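## Task

In the cooling block, open the lid on tube A4 by pushing it back until it latches in its lock, or past that. All other lids must finish in their current state, either opened to at least their lock or snapped closed. Every tube must finish seated all the way down in its own well and must not be propped up by a neighbouring lid. Release the lid and move the gripper away at the end.

## Robot and tools

Robot and scene. Two arms, left_arm and right_arm, each with a parallel gripper, stand on either side of a cooling block full of capped tubes. From the robot's side, row A lies toward the right and column 1 lies farthest away. The block and tubes are loose; the block must stay flat on the mat, and nothing may leave the table. A snapped lid is released by pressing down the tab behind its hinge; afterwards it may still sit on its tube, looking closed while not latched. Occasionally a loose object gets a short shove from outside.

World frame. Reported poses use one shared frame: origin on the table top midway between the arms, +z up, +x outward over the table, left_arm on the +y side. The names left and right do not match image sides. Printed hand positions can be off, more when the arm reaches far. The mounting plates and the metal frame behind the arms are fixed obstacles; a too close warning counts each plate and its side of the frame as part of that arm.

Gripper axes. Fingers point along the gripper's +z and close along its y. The reported end_effector_position sits between the finger pads, roughly 1 cm short of the tips.

execute_actions(actions): a list of actions. Each action is a table of at most 15 rows; each row lasts one control step of 1/30 s, and if fewer than 15 rows are given the final one repeats to fill 15 steps. A row always has 14 numbers in [-1, 1]: dx, dy, dz, rx, ry, rz, opening for left_arm, then the same seven for right_arm. The first six per arm are an offset, not a pose: relative to that gripper's measured pose when the action begins (for a call's first action, the pose shown in the latest result of the scene), expressed in the gripper's own axes. Every row refers back to that same start, not to the row before. Scale: 1.0 equals 0.6 m for dx, dy, dz and 180 degrees for the rotation; rx, ry, rz form a single rotation vector. Opening is absolute: +1 fully open (0.094 m), -1 closed. An empty list just returns state and images.

move(target, speed, blocking): target is one 14-number row laid out as above, offsets measured from the pose in the latest result showing one. Each gripper follows a straight line toward its goal; both paths finish together, lasting 0.5 to 10 s, cut off at 10 s. Rotation takes the shorter direction. speed is the peak path speed in m/s, 0.002 to 0.5, default 0.25; turning is capped at twice that in rad/s. Paths ignore obstacles and the other arm, and grippers can lag, drift or overshoot the speed, especially with a nearly straight arm. Faster contacts hit harder, and aiming further past a contact presses harder. The opening is sent when the move starts. With blocking=false you get a result after 0.5 s while motion continues; until a result shows it finished, other moves and actions are refused, so use wait or stop. The move: line reports the ending (done, off_target, moving, held, fault), the active limits, and each gripper's distance to its goal. paced means the sent pose was clipped; held means a safety check blocked some steps, after which the arm may jump faster than speed.

wait(seconds): 0 to 10 s, arms keep their last command; returns early if a running move ends. stop(): brakes a running move, needing room to do so; fingers keep moving. zoom_image(camera, region): enlarged crop [x0, y0, x1, y1] in pixels, max 504x504, from cam_head_left, cam_head_right, cam_high, cam_low, cam_left_wrist or cam_right_wrist (all 672x504). finished_scene(scene): ends that scene irreversibly; the goal must already hold and stay held.

Controller behaviour. Each step the commanded pose is clamped to within 70 mm and 16 degrees of the measured pose, then reached by damped inverse kinematics, favouring position over orientation. Far goals need several actions, and after an action the arm continues only to its last clamped pose. Arms usually stop a centimetre or more off, typically low, and zero offsets can let them sag. To hold an arm still, send the offset back to its desired pose in a reply's first call and zeros later, aiming higher if it still hangs. Repeating a small offset into something rigid does not push harder; into something yielding it does. Hand target lines show where each gripper is being driven.

Results. State lines give position (m) and quaternion wxyz per arm. grip_measured uses the command scale; readings may be off by about 1 mm. To hold something, command about 0.03 below grip_measured. Step readings list positions at some steps; HELD marks steps where an arm's row was restrained. pose unreachable means the clearance check altered that arm's command. Joint torques include nonzero free-air output and fixed offsets. Joint ranges (rad): waist -2.618 to 3.054, shoulder 0.000 to 3.142, elbow 0.000 to 3.142, wrist pitch -1.571 to 1.571, wrist yaw -1.571 to 1.571, wrist roll -2.094 to 2.094. Camera calibrations appear with results; a camera is listed again when its numbers change.

Hazards. Avoid arm-to-arm collisions or pressing, drops, slams, hard hits and heavy pushes. Holding loads heats motors: MOTOR HOT at 75 °C, a 10 s stop of that arm at 90 °C, and at 100 °C the arm goes limp and falls. FAULT lines mark such stops. The simulation keeps running while replies are written, holding the last command.

Each tool is called after "Request:" as a command line: name --argument value for each argument, lists and objects as JSON in quotes; but a table of rows of numbers goes row by row, as --pt "numbers of a row", without its own name.

## Session

I'll start by looking at the scene.

Request:
execute_actions --actions '[]'

Scene clock: 0.00 s.
left_arm: end_effector_position=(+0.1505, +0.0246, +0.2042) grip_measured=+1.000 end_effector_quat_wxyz=(+0.385, -0.289, +0.680, -0.554) | right_arm: end_effector_position=(+0.4358, -0.7015, +0.1482) grip_measured=+1.000 end_effector_quat_wxyz=(-0.039, -0.424, +0.730, -0.535)
Joint positions: left_arm=[-1.141  0.597  0.205  0.272 -0.719 -1.444  0.094] | right_arm=[-0.43   2.115  1.521  0.099  0.468 -1.932  0.094]
Joint velocities: left_arm=[ 0.022 -0.012  0.007 -0.007  0.007 -0.007  0.   ] | right_arm=[ 0.007 -0.012 -0.017  0.022  0.051 -0.022  0.   ]
Joint torques (N m, as the arm reports them, + toward a larger angle): no reading
Motor temperatures (°C, as the motors report them): left_arm=[22 22 22 22 22 21] | right_arm=[21 20 24 22 21 22]
Hand target (left_arm): +0.150, +0.026, +0.202; +0.387, -0.286, +0.685, -0.547
Hand target (right_arm): +0.438, -0.703, +0.168; -0.028, -0.409, +0.725, -0.553

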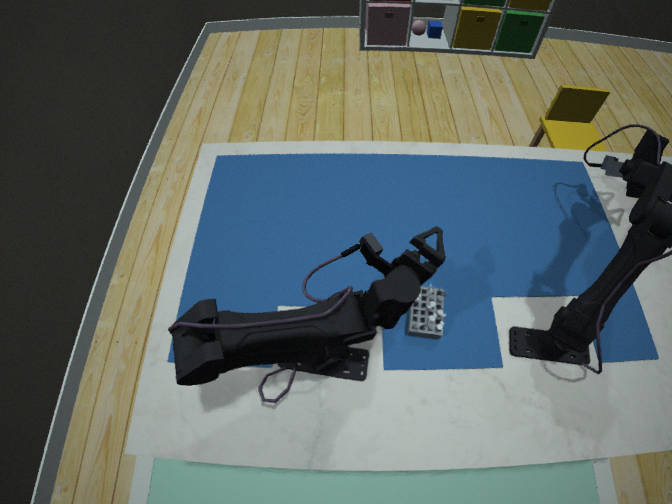

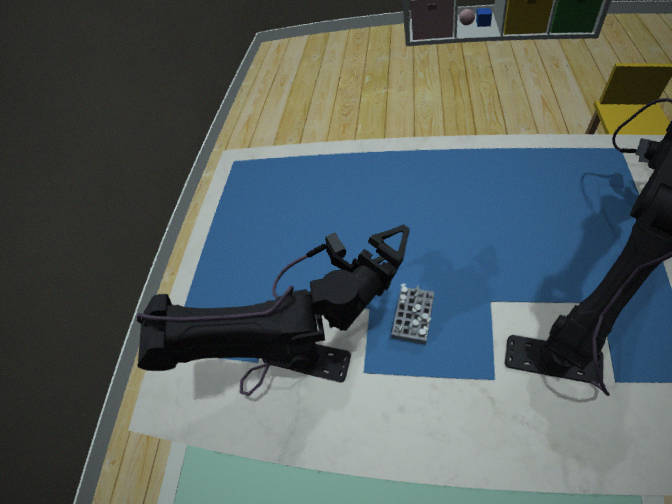

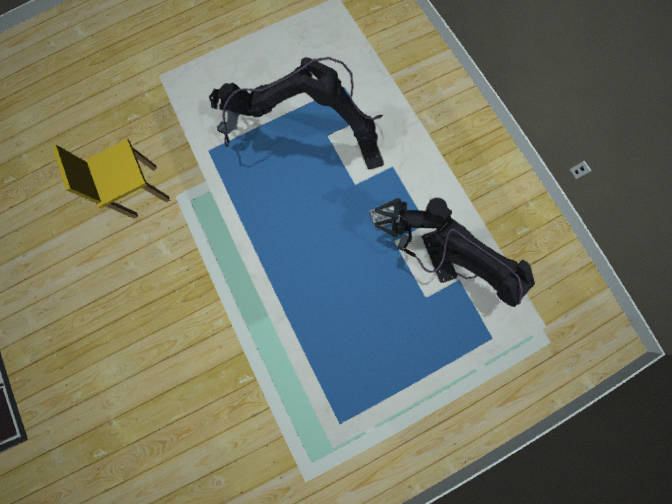

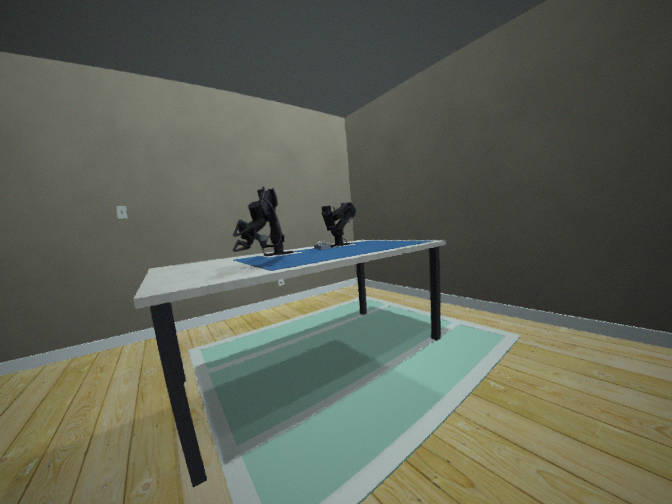

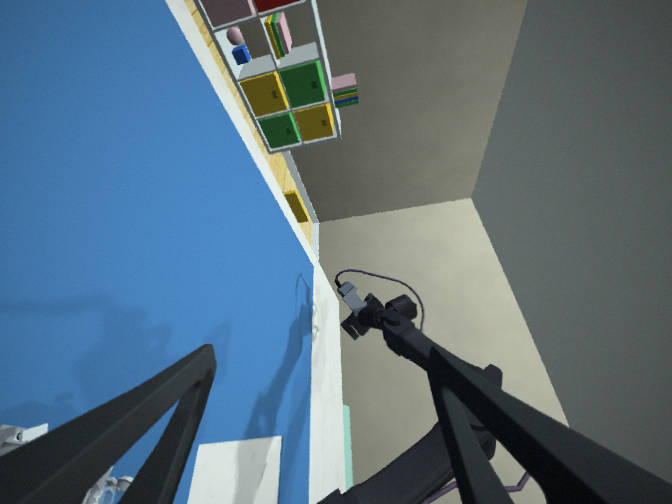

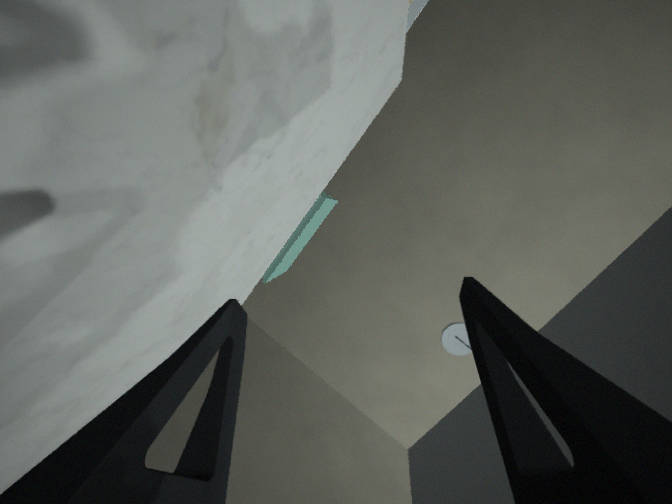

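Request:
zoom_image --camera "cam_head_right" --region '[370, 270, 460, 360]'

Request:
zoom_image --camera "cam_head_left" --region '[390, 270, 470, 350]'

Region (370, 270, 460, 360) of cam_head_right's 672x504 image, scaled by 5.600, with more detail than that image has.

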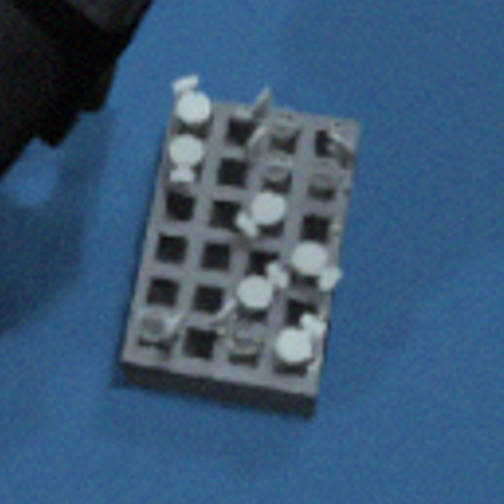

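Region (390, 270, 470, 350) of cam_head_left's 672x504 image, scaled by 6.300, with more detail than that image has.

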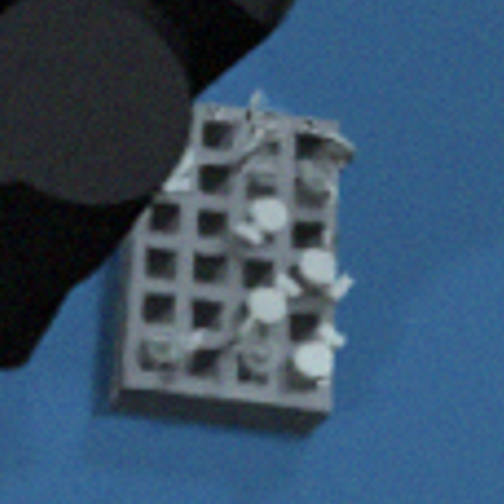

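Request:
move --target '[0.021, 0.079, -0.268, 0.0486, 0.3056, 0.4904, 1.0, -0.1574, 0.4129, -0.9922, -0.3748, -0.0273, 0.2971, 1.0]' --speed 0.25

Scene clock: 31.00 s.
left_arm: end_effector_position=(+0.0125, +0.1051, +0.1688) grip_measured=+1.000 end_effector_quat_wxyz=(+0.349, +0.529, +0.735, -0.241) | right_arm: end_effector_position=(+0.0896, -0.1518, +0.1713) grip_measured=+1.000 end_effector_quat_wxyz=(-0.022, +0.001, +1.000, +0.006)
Joint positions: left_arm=[-0.77   0.165  0.649 -1.203  0.242  0.226  0.094] | right_arm=[ 1.094  1.254  1.213 -1.548 -0.043  0.93   0.094]
Joint velocities: left_arm=[-0.007 -0.017  0.002 -0.007 -0.022  0.081  0.   ] | right_arm=[-0.002  0.007 -0.002 -0.037  0.066  0.051  0.   ]
Joint torques (N m, as the arm reports them, + toward a larger angle): left_arm=[0.16 4.41 8.07 1.38 0.09 0.05] | right_arm=[ 0.44 -2.88  7.85  0.48  0.03  0.08]
Motor temperatures (°C, as the motors report them): left_arm=[22 22 25 26 22 21] | right_arm=[21 28 27 26 21 22]
Hand target (left_arm): +0.011, +0.108, +0.171; +0.344, +0.532, +0.736, -0.238
Hand target (right_arm): +0.095, -0.144, +0.178; -0.008, +0.002, +1.000, +0.022
Off the commanded pose (left_arm): 0.006 m, 1 deg.
Off the commanded pose (right_arm): 0.010 m, 3 deg.
move: off_target (right_arm)
camera_calibration (this result's frames):
cam_left_wrist: T_world_to_cam=[[-0.944194, -0.328923, 0.0175539, 0.043866], [-0.301051, 0.840106, -0.45121, 0.0430537], [0.133666, -0.431314, -0.892245, 0.297371], [0, 0, 0, 1]] pos_world=[0.0146308, 0.106519, 0.283984]
cam_right_wrist: T_world_to_cam=[[-0.183572, -0.982901, -0.0144167, -0.124774], [-0.667765, 0.113926, 0.735603, -0.0213826], [-0.721382, 0.144663, -0.67726, 0.312727], [0, 0, 0, 1]] pos_world=[0.188412, -0.165444, 0.225728]

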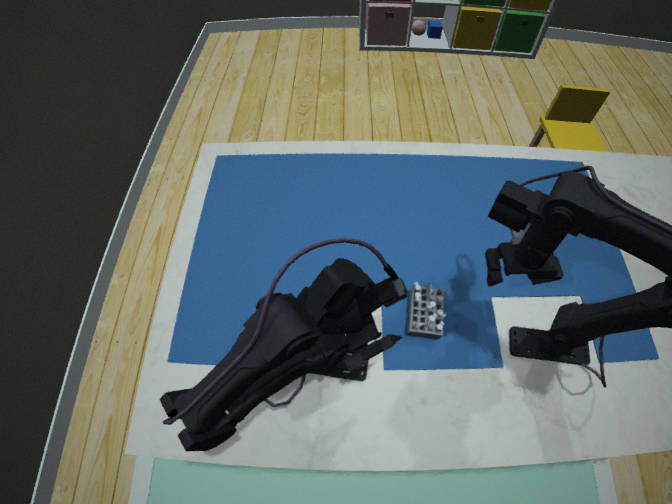

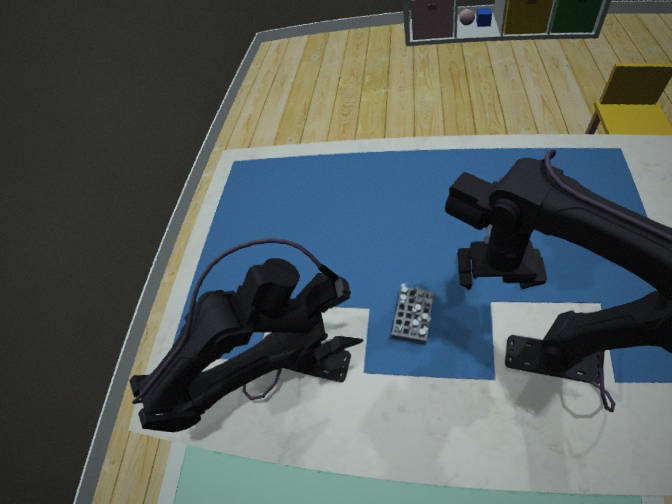

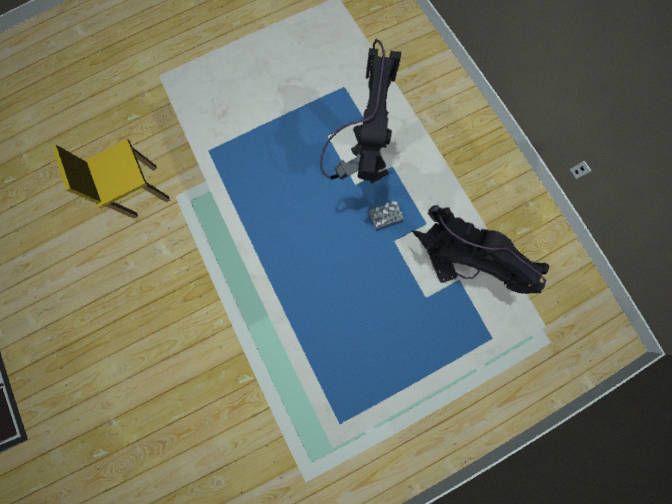

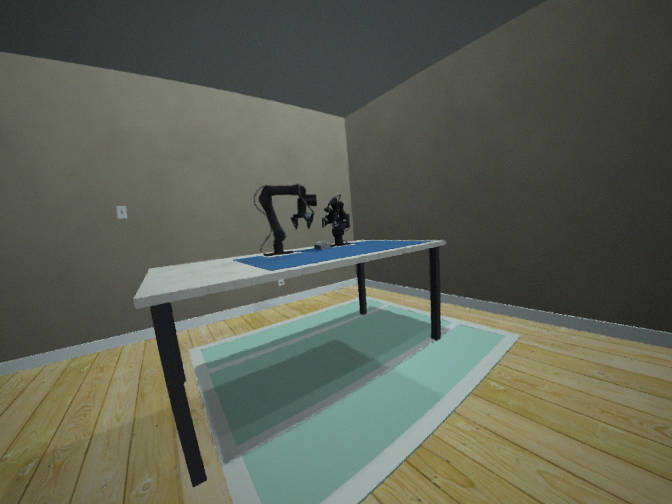

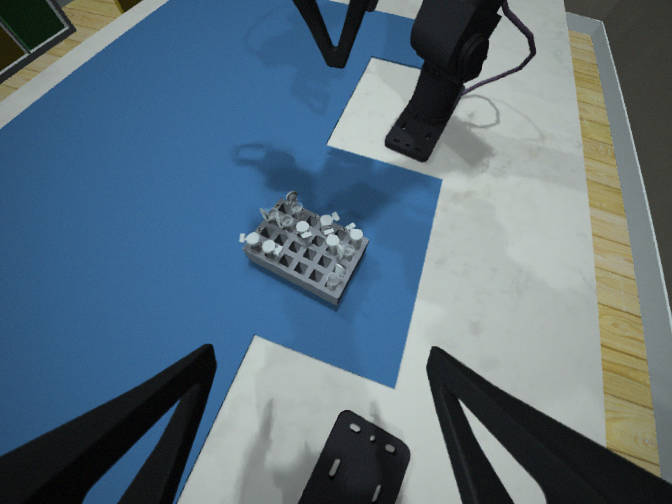

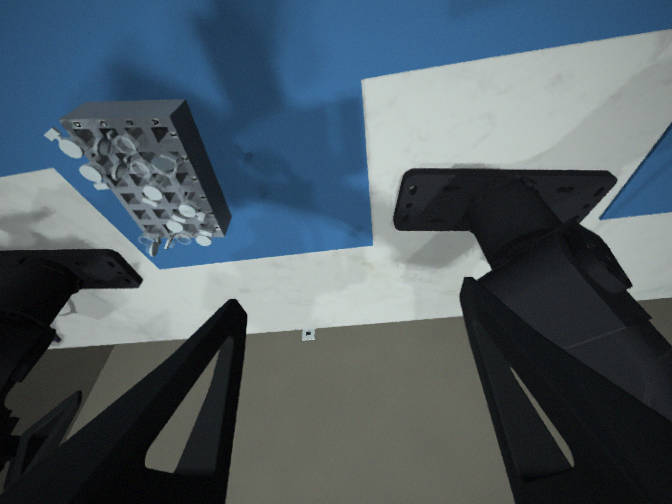

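Request:
zoom_image --camera "cam_left_wrist" --region '[230, 175, 380, 315]'

Request:
zoom_image --camera "cam_right_wrist" --region '[40, 85, 250, 275]'

Region (230, 175, 380, 315) of cam_left_wrist's 672x504 image, scaled by 3.360, with more detail than that image has; it fills the top 470 rows of this view, and the rest is white.

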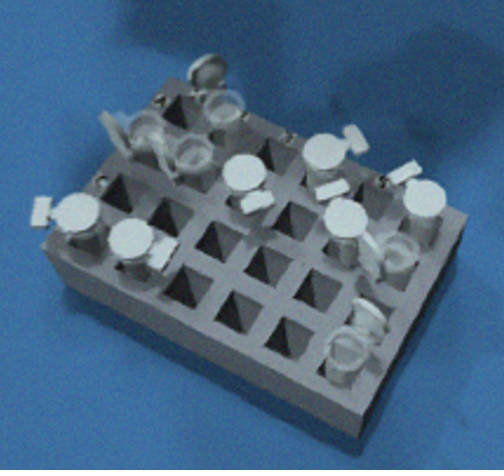

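Region (40, 85, 250, 275) of cam_right_wrist's 672x504 image, scaled by 2.400, with more detail than that image has; it fills the top 456 rows of this view, and the rest is white.

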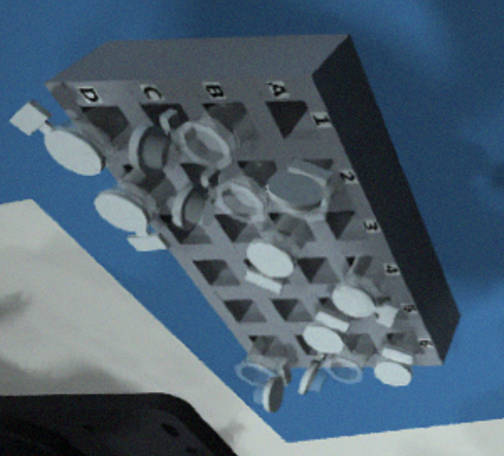

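Request:
zoom_image --camera "cam_left_wrist" --region '[280, 0, 400, 90]'

Region (280, 0, 400, 90) of cam_left_wrist's 672x504 image, scaled by 4.200, with more detail than that image has; it fills the top 378 rows of this view, and the rest is white.

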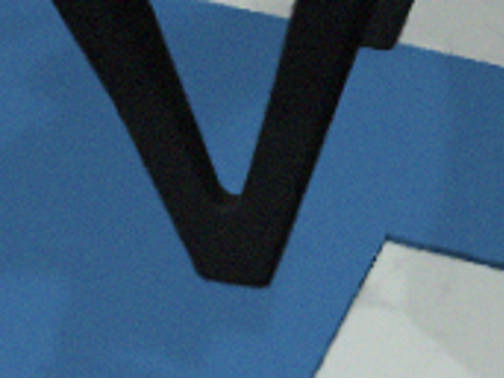

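Request:
move --target '[0.001, -0.001, -0.0065, 0, 0, 0, 1.0, 0.0458, 0.1687, 0.0897, -0.0005, -0.0152, 0.194, 1.0]' --speed 0.2

Scene clock: 44.87 s.
left_arm: end_effector_position=(+0.0128, +0.1047, +0.1694) grip_measured=+1.000 end_effector_quat_wxyz=(+0.351, +0.530, +0.733, -0.242) | right_arm: end_effector_position=(+0.0542, -0.0554, +0.1160) grip_measured=+1.000 end_effector_quat_wxyz=(-0.015, +0.300, +0.954, -0.010)
Joint positions: left_arm=[-0.77   0.165  0.649 -1.2    0.242  0.228  0.094] | right_arm=[ 1.45   1.525  1.213 -1.278 -0.029  1.893  0.094]
Joint velocities: left_arm=[-0.007  0.002 -0.002 -0.11   0.051  0.007  0.   ] | right_arm=[ 0.002 -0.007  0.012  0.007 -0.022 -0.007  0.   ]
Joint torques (N m, as the arm reports them, + toward a larger angle): left_arm=[0.18 3.03 7.38 1.39 0.09 0.  ] | right_arm=[ 0.55 -5.56  6.84  0.42  0.13  0.06]
Motor temperatures (°C, as the motors report them): left_arm=[22 23 25 26 22 21] | right_arm=[21 24 27 25 21 22]
Hand target (left_arm): +0.011, +0.108, +0.171; +0.350, +0.529, +0.735, -0.241
Hand target (right_arm): +0.057, -0.050, +0.119; -0.006, +0.301, +0.953, +0.001
Off the commanded pose (left_arm): 0.004 m, 0 deg.
Off the commanded pose (right_arm): 0.009 m, 2 deg.
move: done
camera_calibration (this result's frames):
cam_left_wrist: T_world_to_cam=[[-0.94465, -0.327737, 0.0149919, 0.0443454], [-0.298451, 0.839465, -0.454121, 0.0443313], [0.136247, -0.43346, -0.890814, 0.29765], [0, 0, 0, 1]] pos_world=[0.0145677, 0.106338, 0.284617]
cam_right_wrist: T_world_to_cam=[[-0.710788, -0.703119, 0.0201234, 0.00278051], [-0.481089, 0.506809, 0.715331, -0.00130236], [-0.513161, 0.498767, -0.698496, 0.246688], [0, 0, 0, 1]] pos_world=[0.12794, -0.120425, 0.173186]

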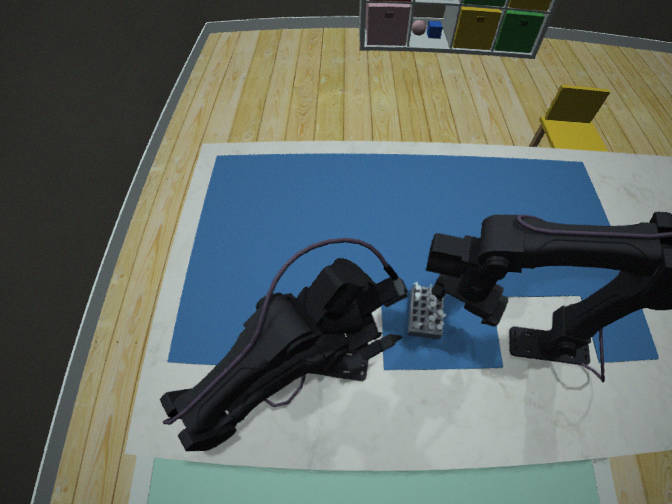

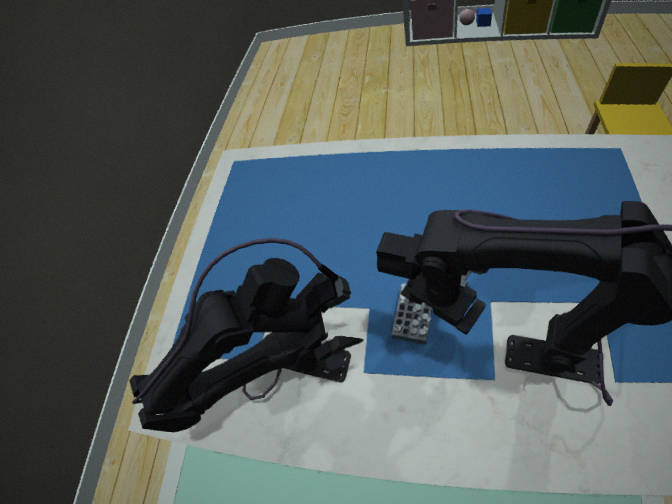

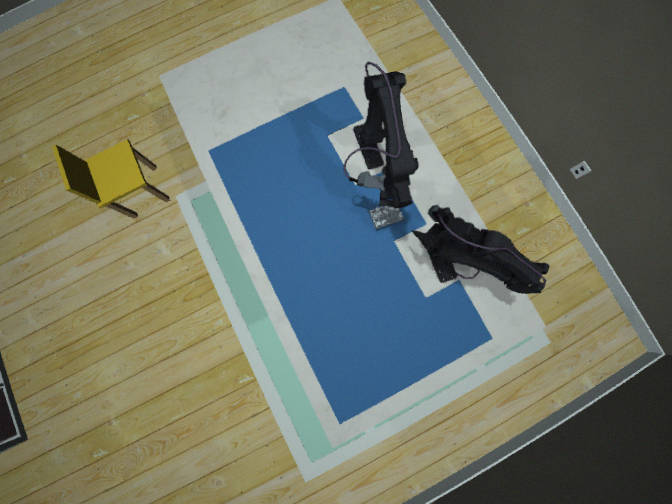

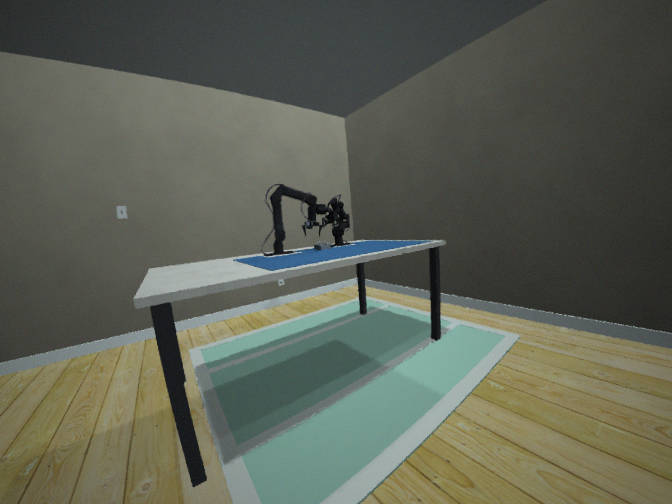

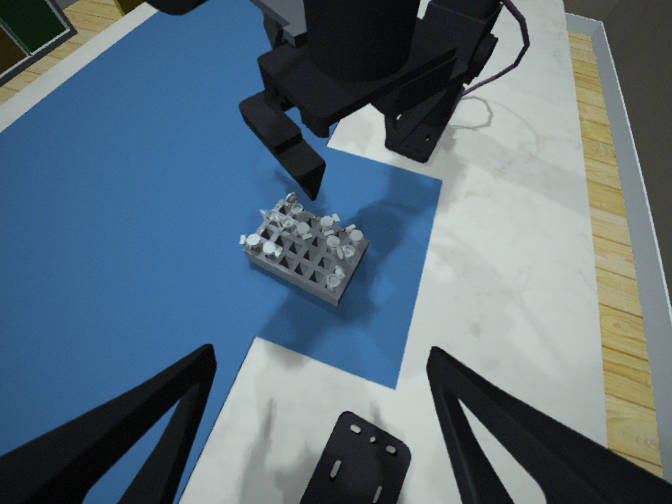

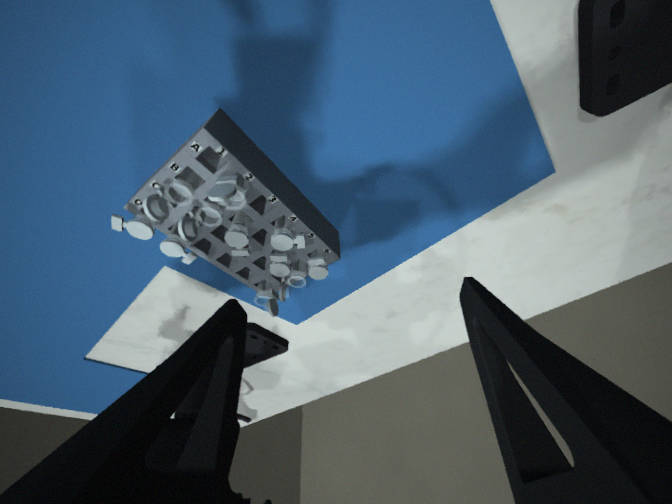

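Request:
zoom_image --camera "cam_right_wrist" --region '[200, 170, 350, 320]'

Request:
zoom_image --camera "cam_right_wrist" --region '[100, 130, 260, 280]'

Region (200, 170, 350, 320) of cam_right_wrist's 672x504 image, scaled by 3.360, with more detail than that image has.

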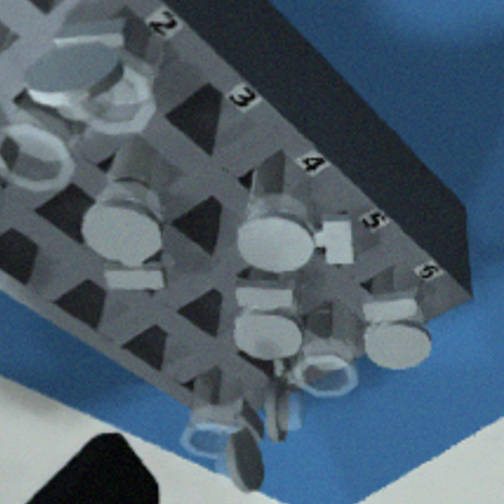

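Region (100, 130, 260, 280) of cam_right_wrist's 672x504 image, scaled by 3.150, with more detail than that image has; it fills the top 472 rows of this view, and the rest is white.

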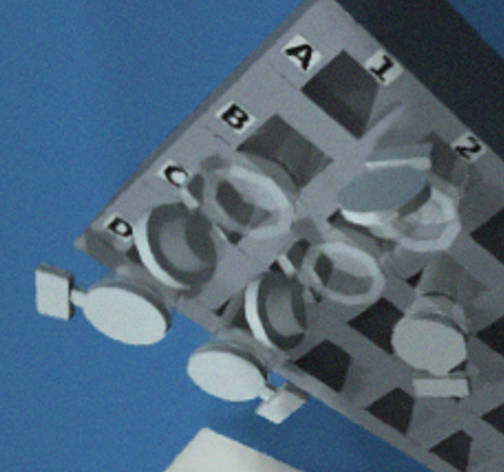

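Request:
zoom_image --camera "cam_right_wrist" --region '[245, 250, 325, 325]'

Request:
zoom_image --camera "cam_right_wrist" --region '[260, 205, 330, 275]'

Region (245, 250, 325, 325) of cam_right_wrist's 672x504 image, scaled by 6.300, with more detail than that image has; it fills the top 472 rows of this view, and the rest is white.

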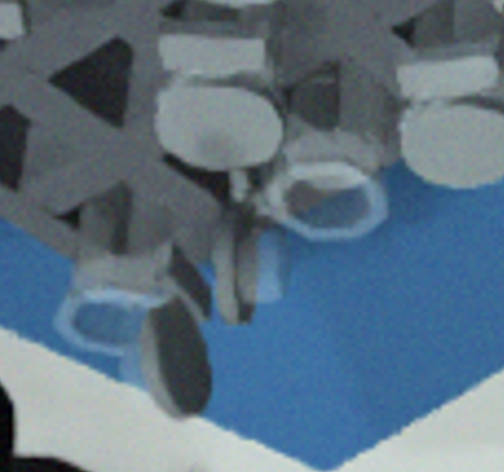

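Region (260, 205, 330, 275) of cam_right_wrist's 672x504 image, scaled by 7.200, with more detail than that image has.

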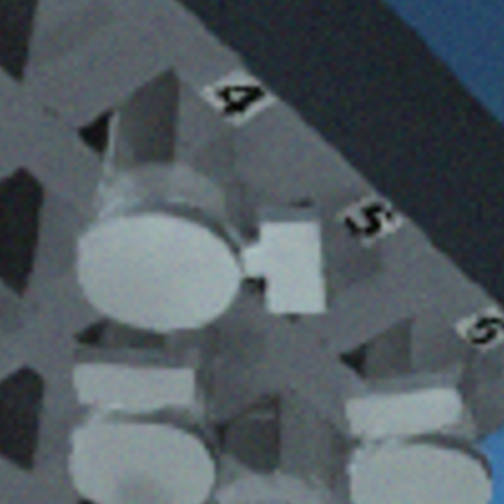

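Request:
zoom_image --camera "cam_right_wrist" --region '[440, 260, 540, 360]'

Request:
zoom_image --camera "cam_left_wrist" --region '[230, 80, 400, 240]'

Region (440, 260, 540, 360) of cam_right_wrist's 672x504 image, scaled by 5.040, with more detail than that image has.

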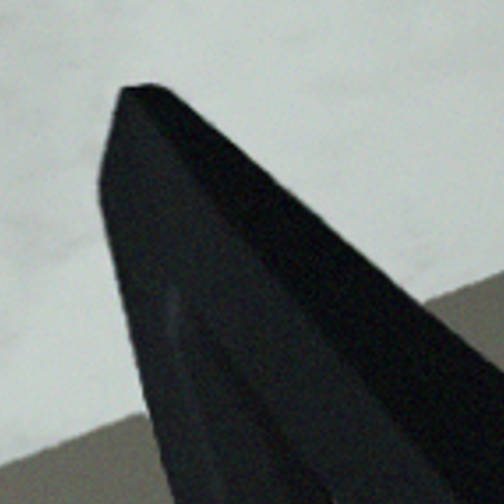

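Region (230, 80, 400, 240) of cam_left_wrist's 672x504 image, scaled by 2.965, with more detail than that image has; it fills the top 474 rows of this view, and the rest is white.

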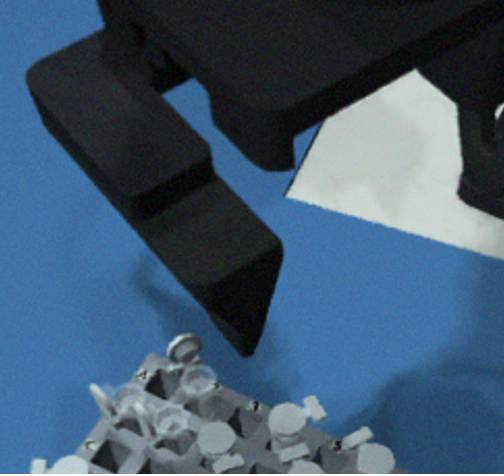

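Request:
move --target '[0.001, -0.001, -0.006, 0, 0, 0, -1.0, 0.0215, 0.091, 0.033, -0.1203, -0.0107, 0.0213, -0.149]' --speed 0.15

Scene clock: 69.87 s.
left_arm: end_effector_position=(+0.0132, +0.1042, +0.1701) grip_measured=-0.989 end_effector_quat_wxyz=(+0.353, +0.529, +0.733, -0.242) | right_arm: end_effector_position=(+0.0719, -0.0034, +0.0905) grip_measured=-0.148 end_effector_quat_wxyz=(+0.048, +0.330, +0.931, +0.150)
Joint positions: left_arm=[-0.77   0.165  0.649 -1.196  0.242  0.228  0.001] | right_arm=[ 1.538  1.467  1.012 -0.829  0.135  2.032  0.04 ]
Joint velocities: left_arm=[-0.022  0.002  0.007 -0.007  0.007 -0.051  0.001] | right_arm=[-0.007 -0.007  0.002  0.022  0.022 -0.022 -0.001]
Joint torques (N m, as the arm reports them, + toward a larger angle): left_arm=[0.12 3.04 7.29 1.4  0.09 0.01] | right_arm=[ 0.52 -7.92  4.93  0.93  0.29  0.  ]
Motor temperatures (°C, as the motors report them): left_arm=[22 23 25 27 22 21] | right_arm=[21 23 27 24 21 22]
Hand target (left_arm): +0.011, +0.107, +0.171; +0.351, +0.530, +0.734, -0.241
Hand target (right_arm): +0.073, -0.004, +0.095; +0.055, +0.329, +0.928, +0.164
Off the commanded pose (left_arm): 0.004 m, 0 deg.
Off the commanded pose (right_arm): 0.005 m, 2 deg.
move: done
camera_calibration (this result's frames):
cam_left_wrist: T_world_to_cam=[[-0.944684, -0.327694, 0.0137744, 0.0447321], [-0.297387, 0.83809, -0.457347, 0.0458428], [0.138326, -0.436144, -0.889182, 0.29799], [0, 0, 0, 1]] pos_world=[0.0146711, 0.106205, 0.285317]
cam_right_wrist: T_world_to_cam=[[-0.72769, -0.610055, -0.31353, 0.0841871], [-0.604501, 0.35441, 0.713423, 0.00760785], [-0.324109, 0.70868, -0.626679, 0.192571], [0, 0, 0, 1]] pos_world=[0.128275, -0.0878088, 0.141648]

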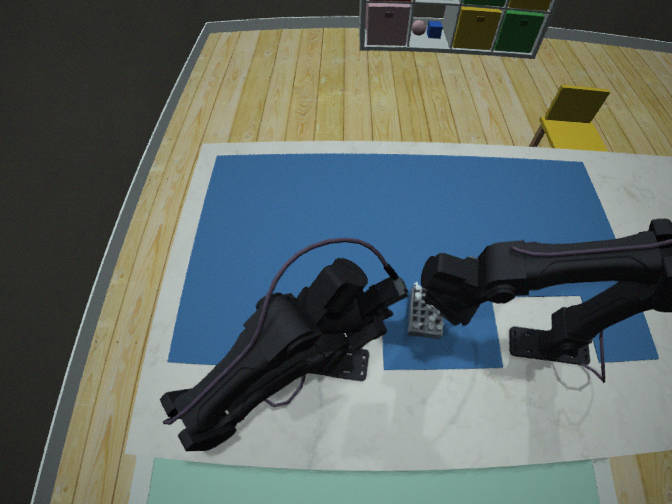

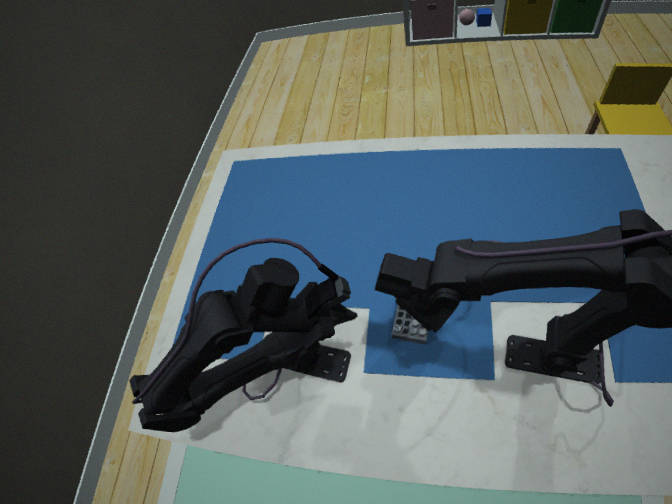

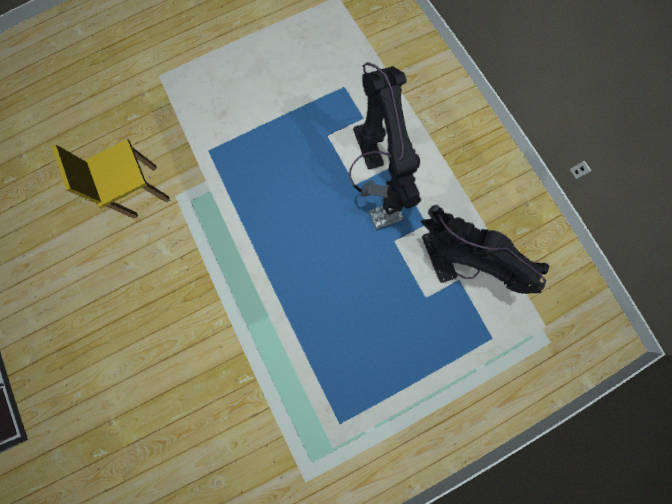

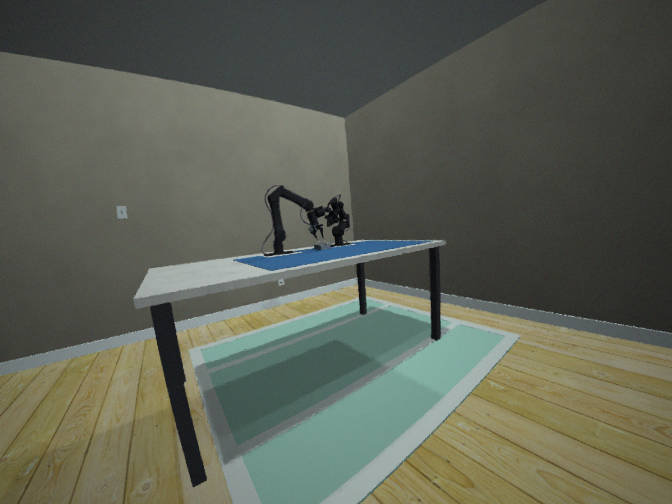

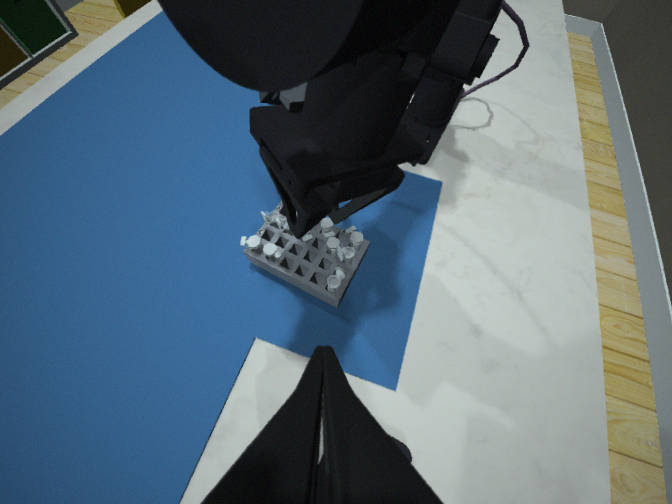

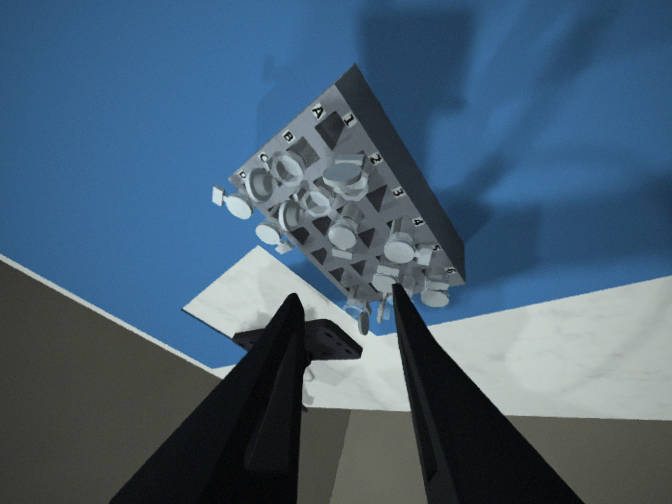

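Request:
zoom_image --camera "cam_right_wrist" --region '[360, 205, 480, 325]'

Request:
zoom_image --camera "cam_left_wrist" --region '[270, 180, 390, 290]'

Region (360, 205, 480, 325) of cam_right_wrist's 672x504 image, scaled by 4.200, with more detail than that image has.

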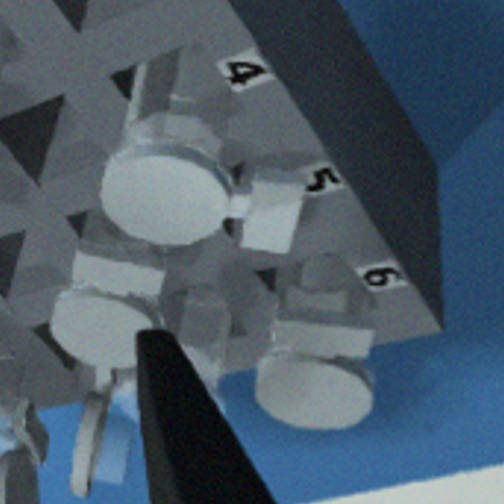

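Region (270, 180, 390, 290) of cam_left_wrist's 672x504 image, scaled by 4.200, with more detail than that image has; it fills the top 462 rows of this view, and the rest is white.

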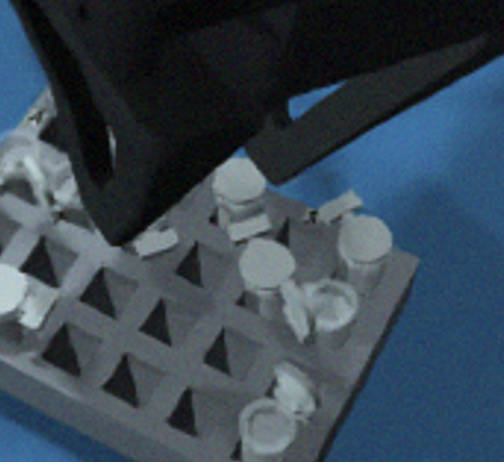

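Request:
move --target '[0.002, -0.002, -0.005, 0, 0, 0, -1.0, -0.0145, -0.0132, -0.0018, -0.0101, -0.0013, 0, -0.149]' --speed 0.03

Request:
zoom_image --camera "cam_right_wrist" --region '[340, 215, 460, 335]'

Request:
zoom_image --camera "cam_left_wrist" --region '[290, 180, 390, 270]'

Scene clock: 79.80 s.
left_arm: end_effector_position=(+0.0134, +0.1039, +0.1705) grip_measured=-0.989 end_effector_quat_wxyz=(+0.354, +0.529, +0.732, -0.242) | right_arm: end_effector_position=(+0.0695, -0.0144, +0.0850) grip_measured=-0.148 end_effector_quat_wxyz=(+0.047, +0.330, +0.931, +0.150)
Joint positions: left_arm=[-0.77   0.165  0.649 -1.194  0.242  0.228  0.001] | right_arm=[ 1.538  1.428  0.955 -0.812  0.134  2.033  0.04 ]
Joint velocities: left_arm=[-0.002  0.002 -0.017  0.022 -0.037  0.007  0.   ] | right_arm=[ 0.007  0.007 -0.002  0.037 -0.051  0.037 -0.   ]
Joint torques (N m, as the arm reports them, + toward a larger angle): left_arm=[-0.27  2.75  6.98  1.42  0.08 -0.02] | right_arm=[-0.36 -7.27  5.01  0.97  0.23 -0.11]
Motor temperatures (°C, as the motors report them): left_arm=[22 23 25 27 22 21] | right_arm=[21 24 26 24 22 22]
Hand target (left_arm): +0.011, +0.107, +0.171; +0.353, +0.530, +0.733, -0.242
Hand target (right_arm): +0.074, -0.015, +0.089; +0.055, +0.329, +0.928, +0.164
Off the commanded pose (left_arm): 0.004 m, 0 deg.
Off the commanded pose (right_arm): 0.006 m, 2 deg.
move: done
camera_calibration (this result's frames):
cam_left_wrist: T_world_to_cam=[[-0.944702, -0.32767, 0.0130438, 0.0449647], [-0.296745, 0.837261, -0.459279, 0.0467502], [0.139571, -0.437753, -0.888196, 0.298192], [0, 0, 0, 1]] pos_world=[0.0147323, 0.106126, 0.285737]
cam_right_wrist: T_world_to_cam=[[-0.72801, -0.609762, -0.313355, 0.0740368], [-0.603923, 0.354077, 0.714077, 0.0139054], [-0.324466, 0.709097, -0.626021, 0.196133], [0, 0, 0, 1]] pos_world=[0.125936, -0.0988562, 0.136054]

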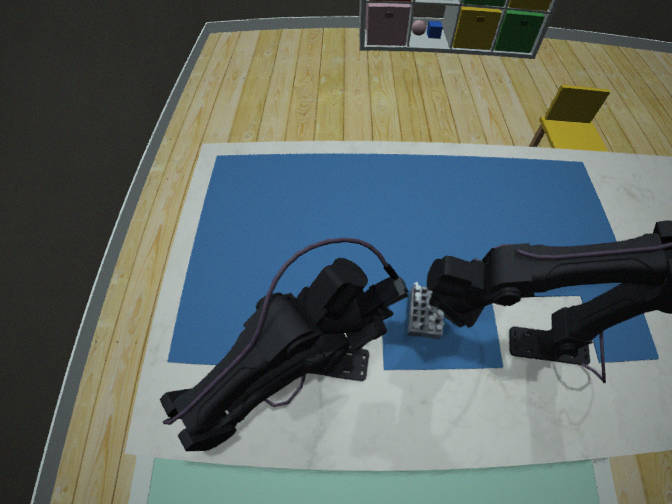

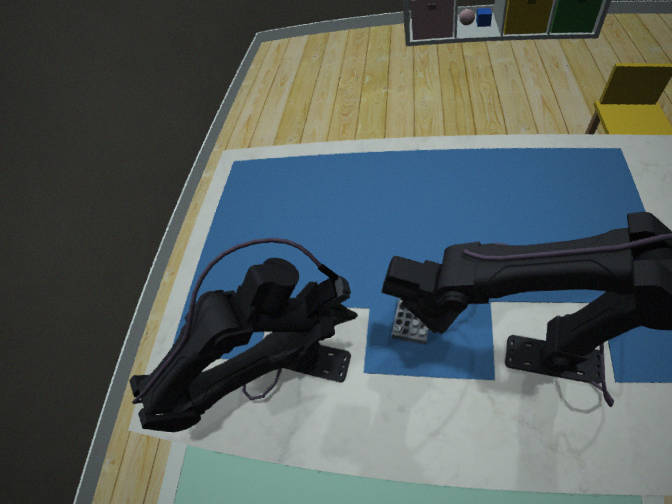

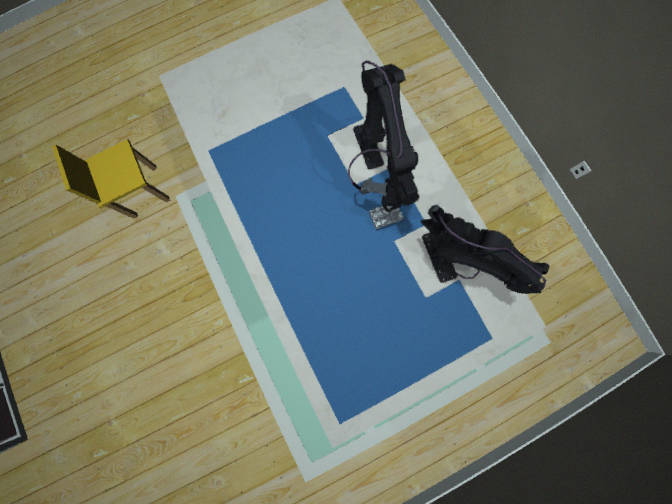

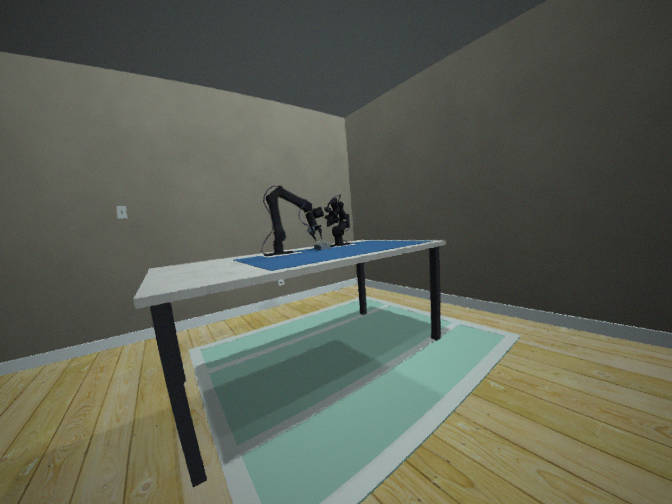

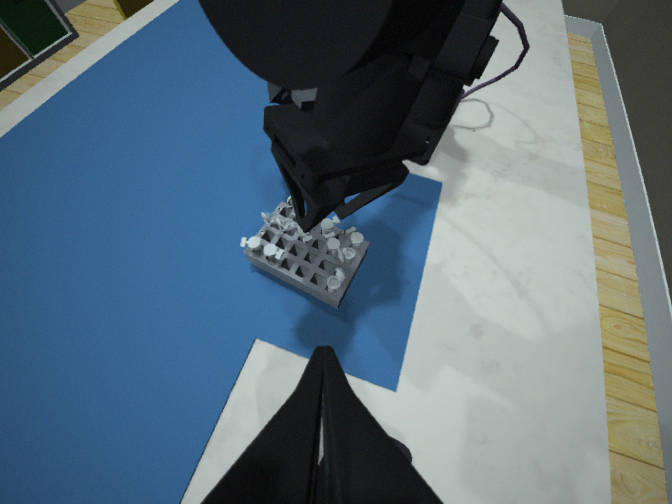

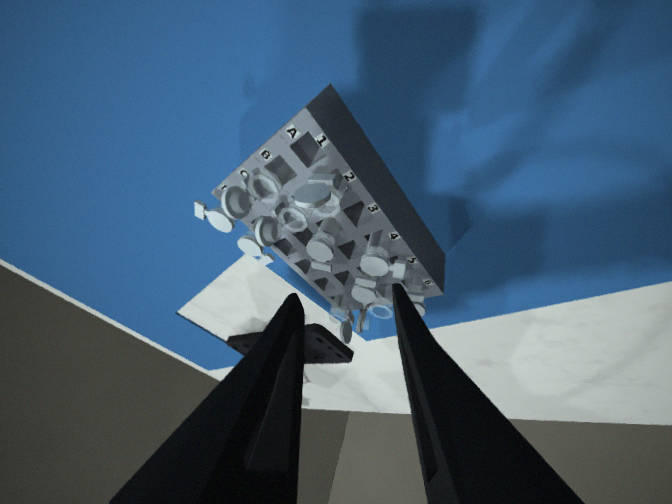

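Region (340, 215, 460, 335) of cam_right_wrist's 672x504 image, scaled by 4.200, with more detail than that image has.

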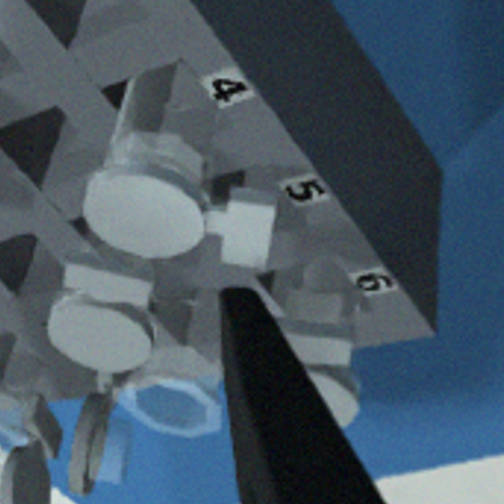

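Region (290, 180, 390, 270) of cam_left_wrist's 672x504 image, scaled by 5.040, with more detail than that image has; it fills the top 454 rows of this view, and the rest is white.

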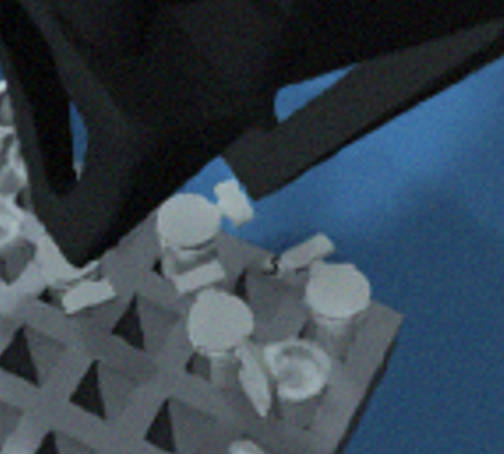

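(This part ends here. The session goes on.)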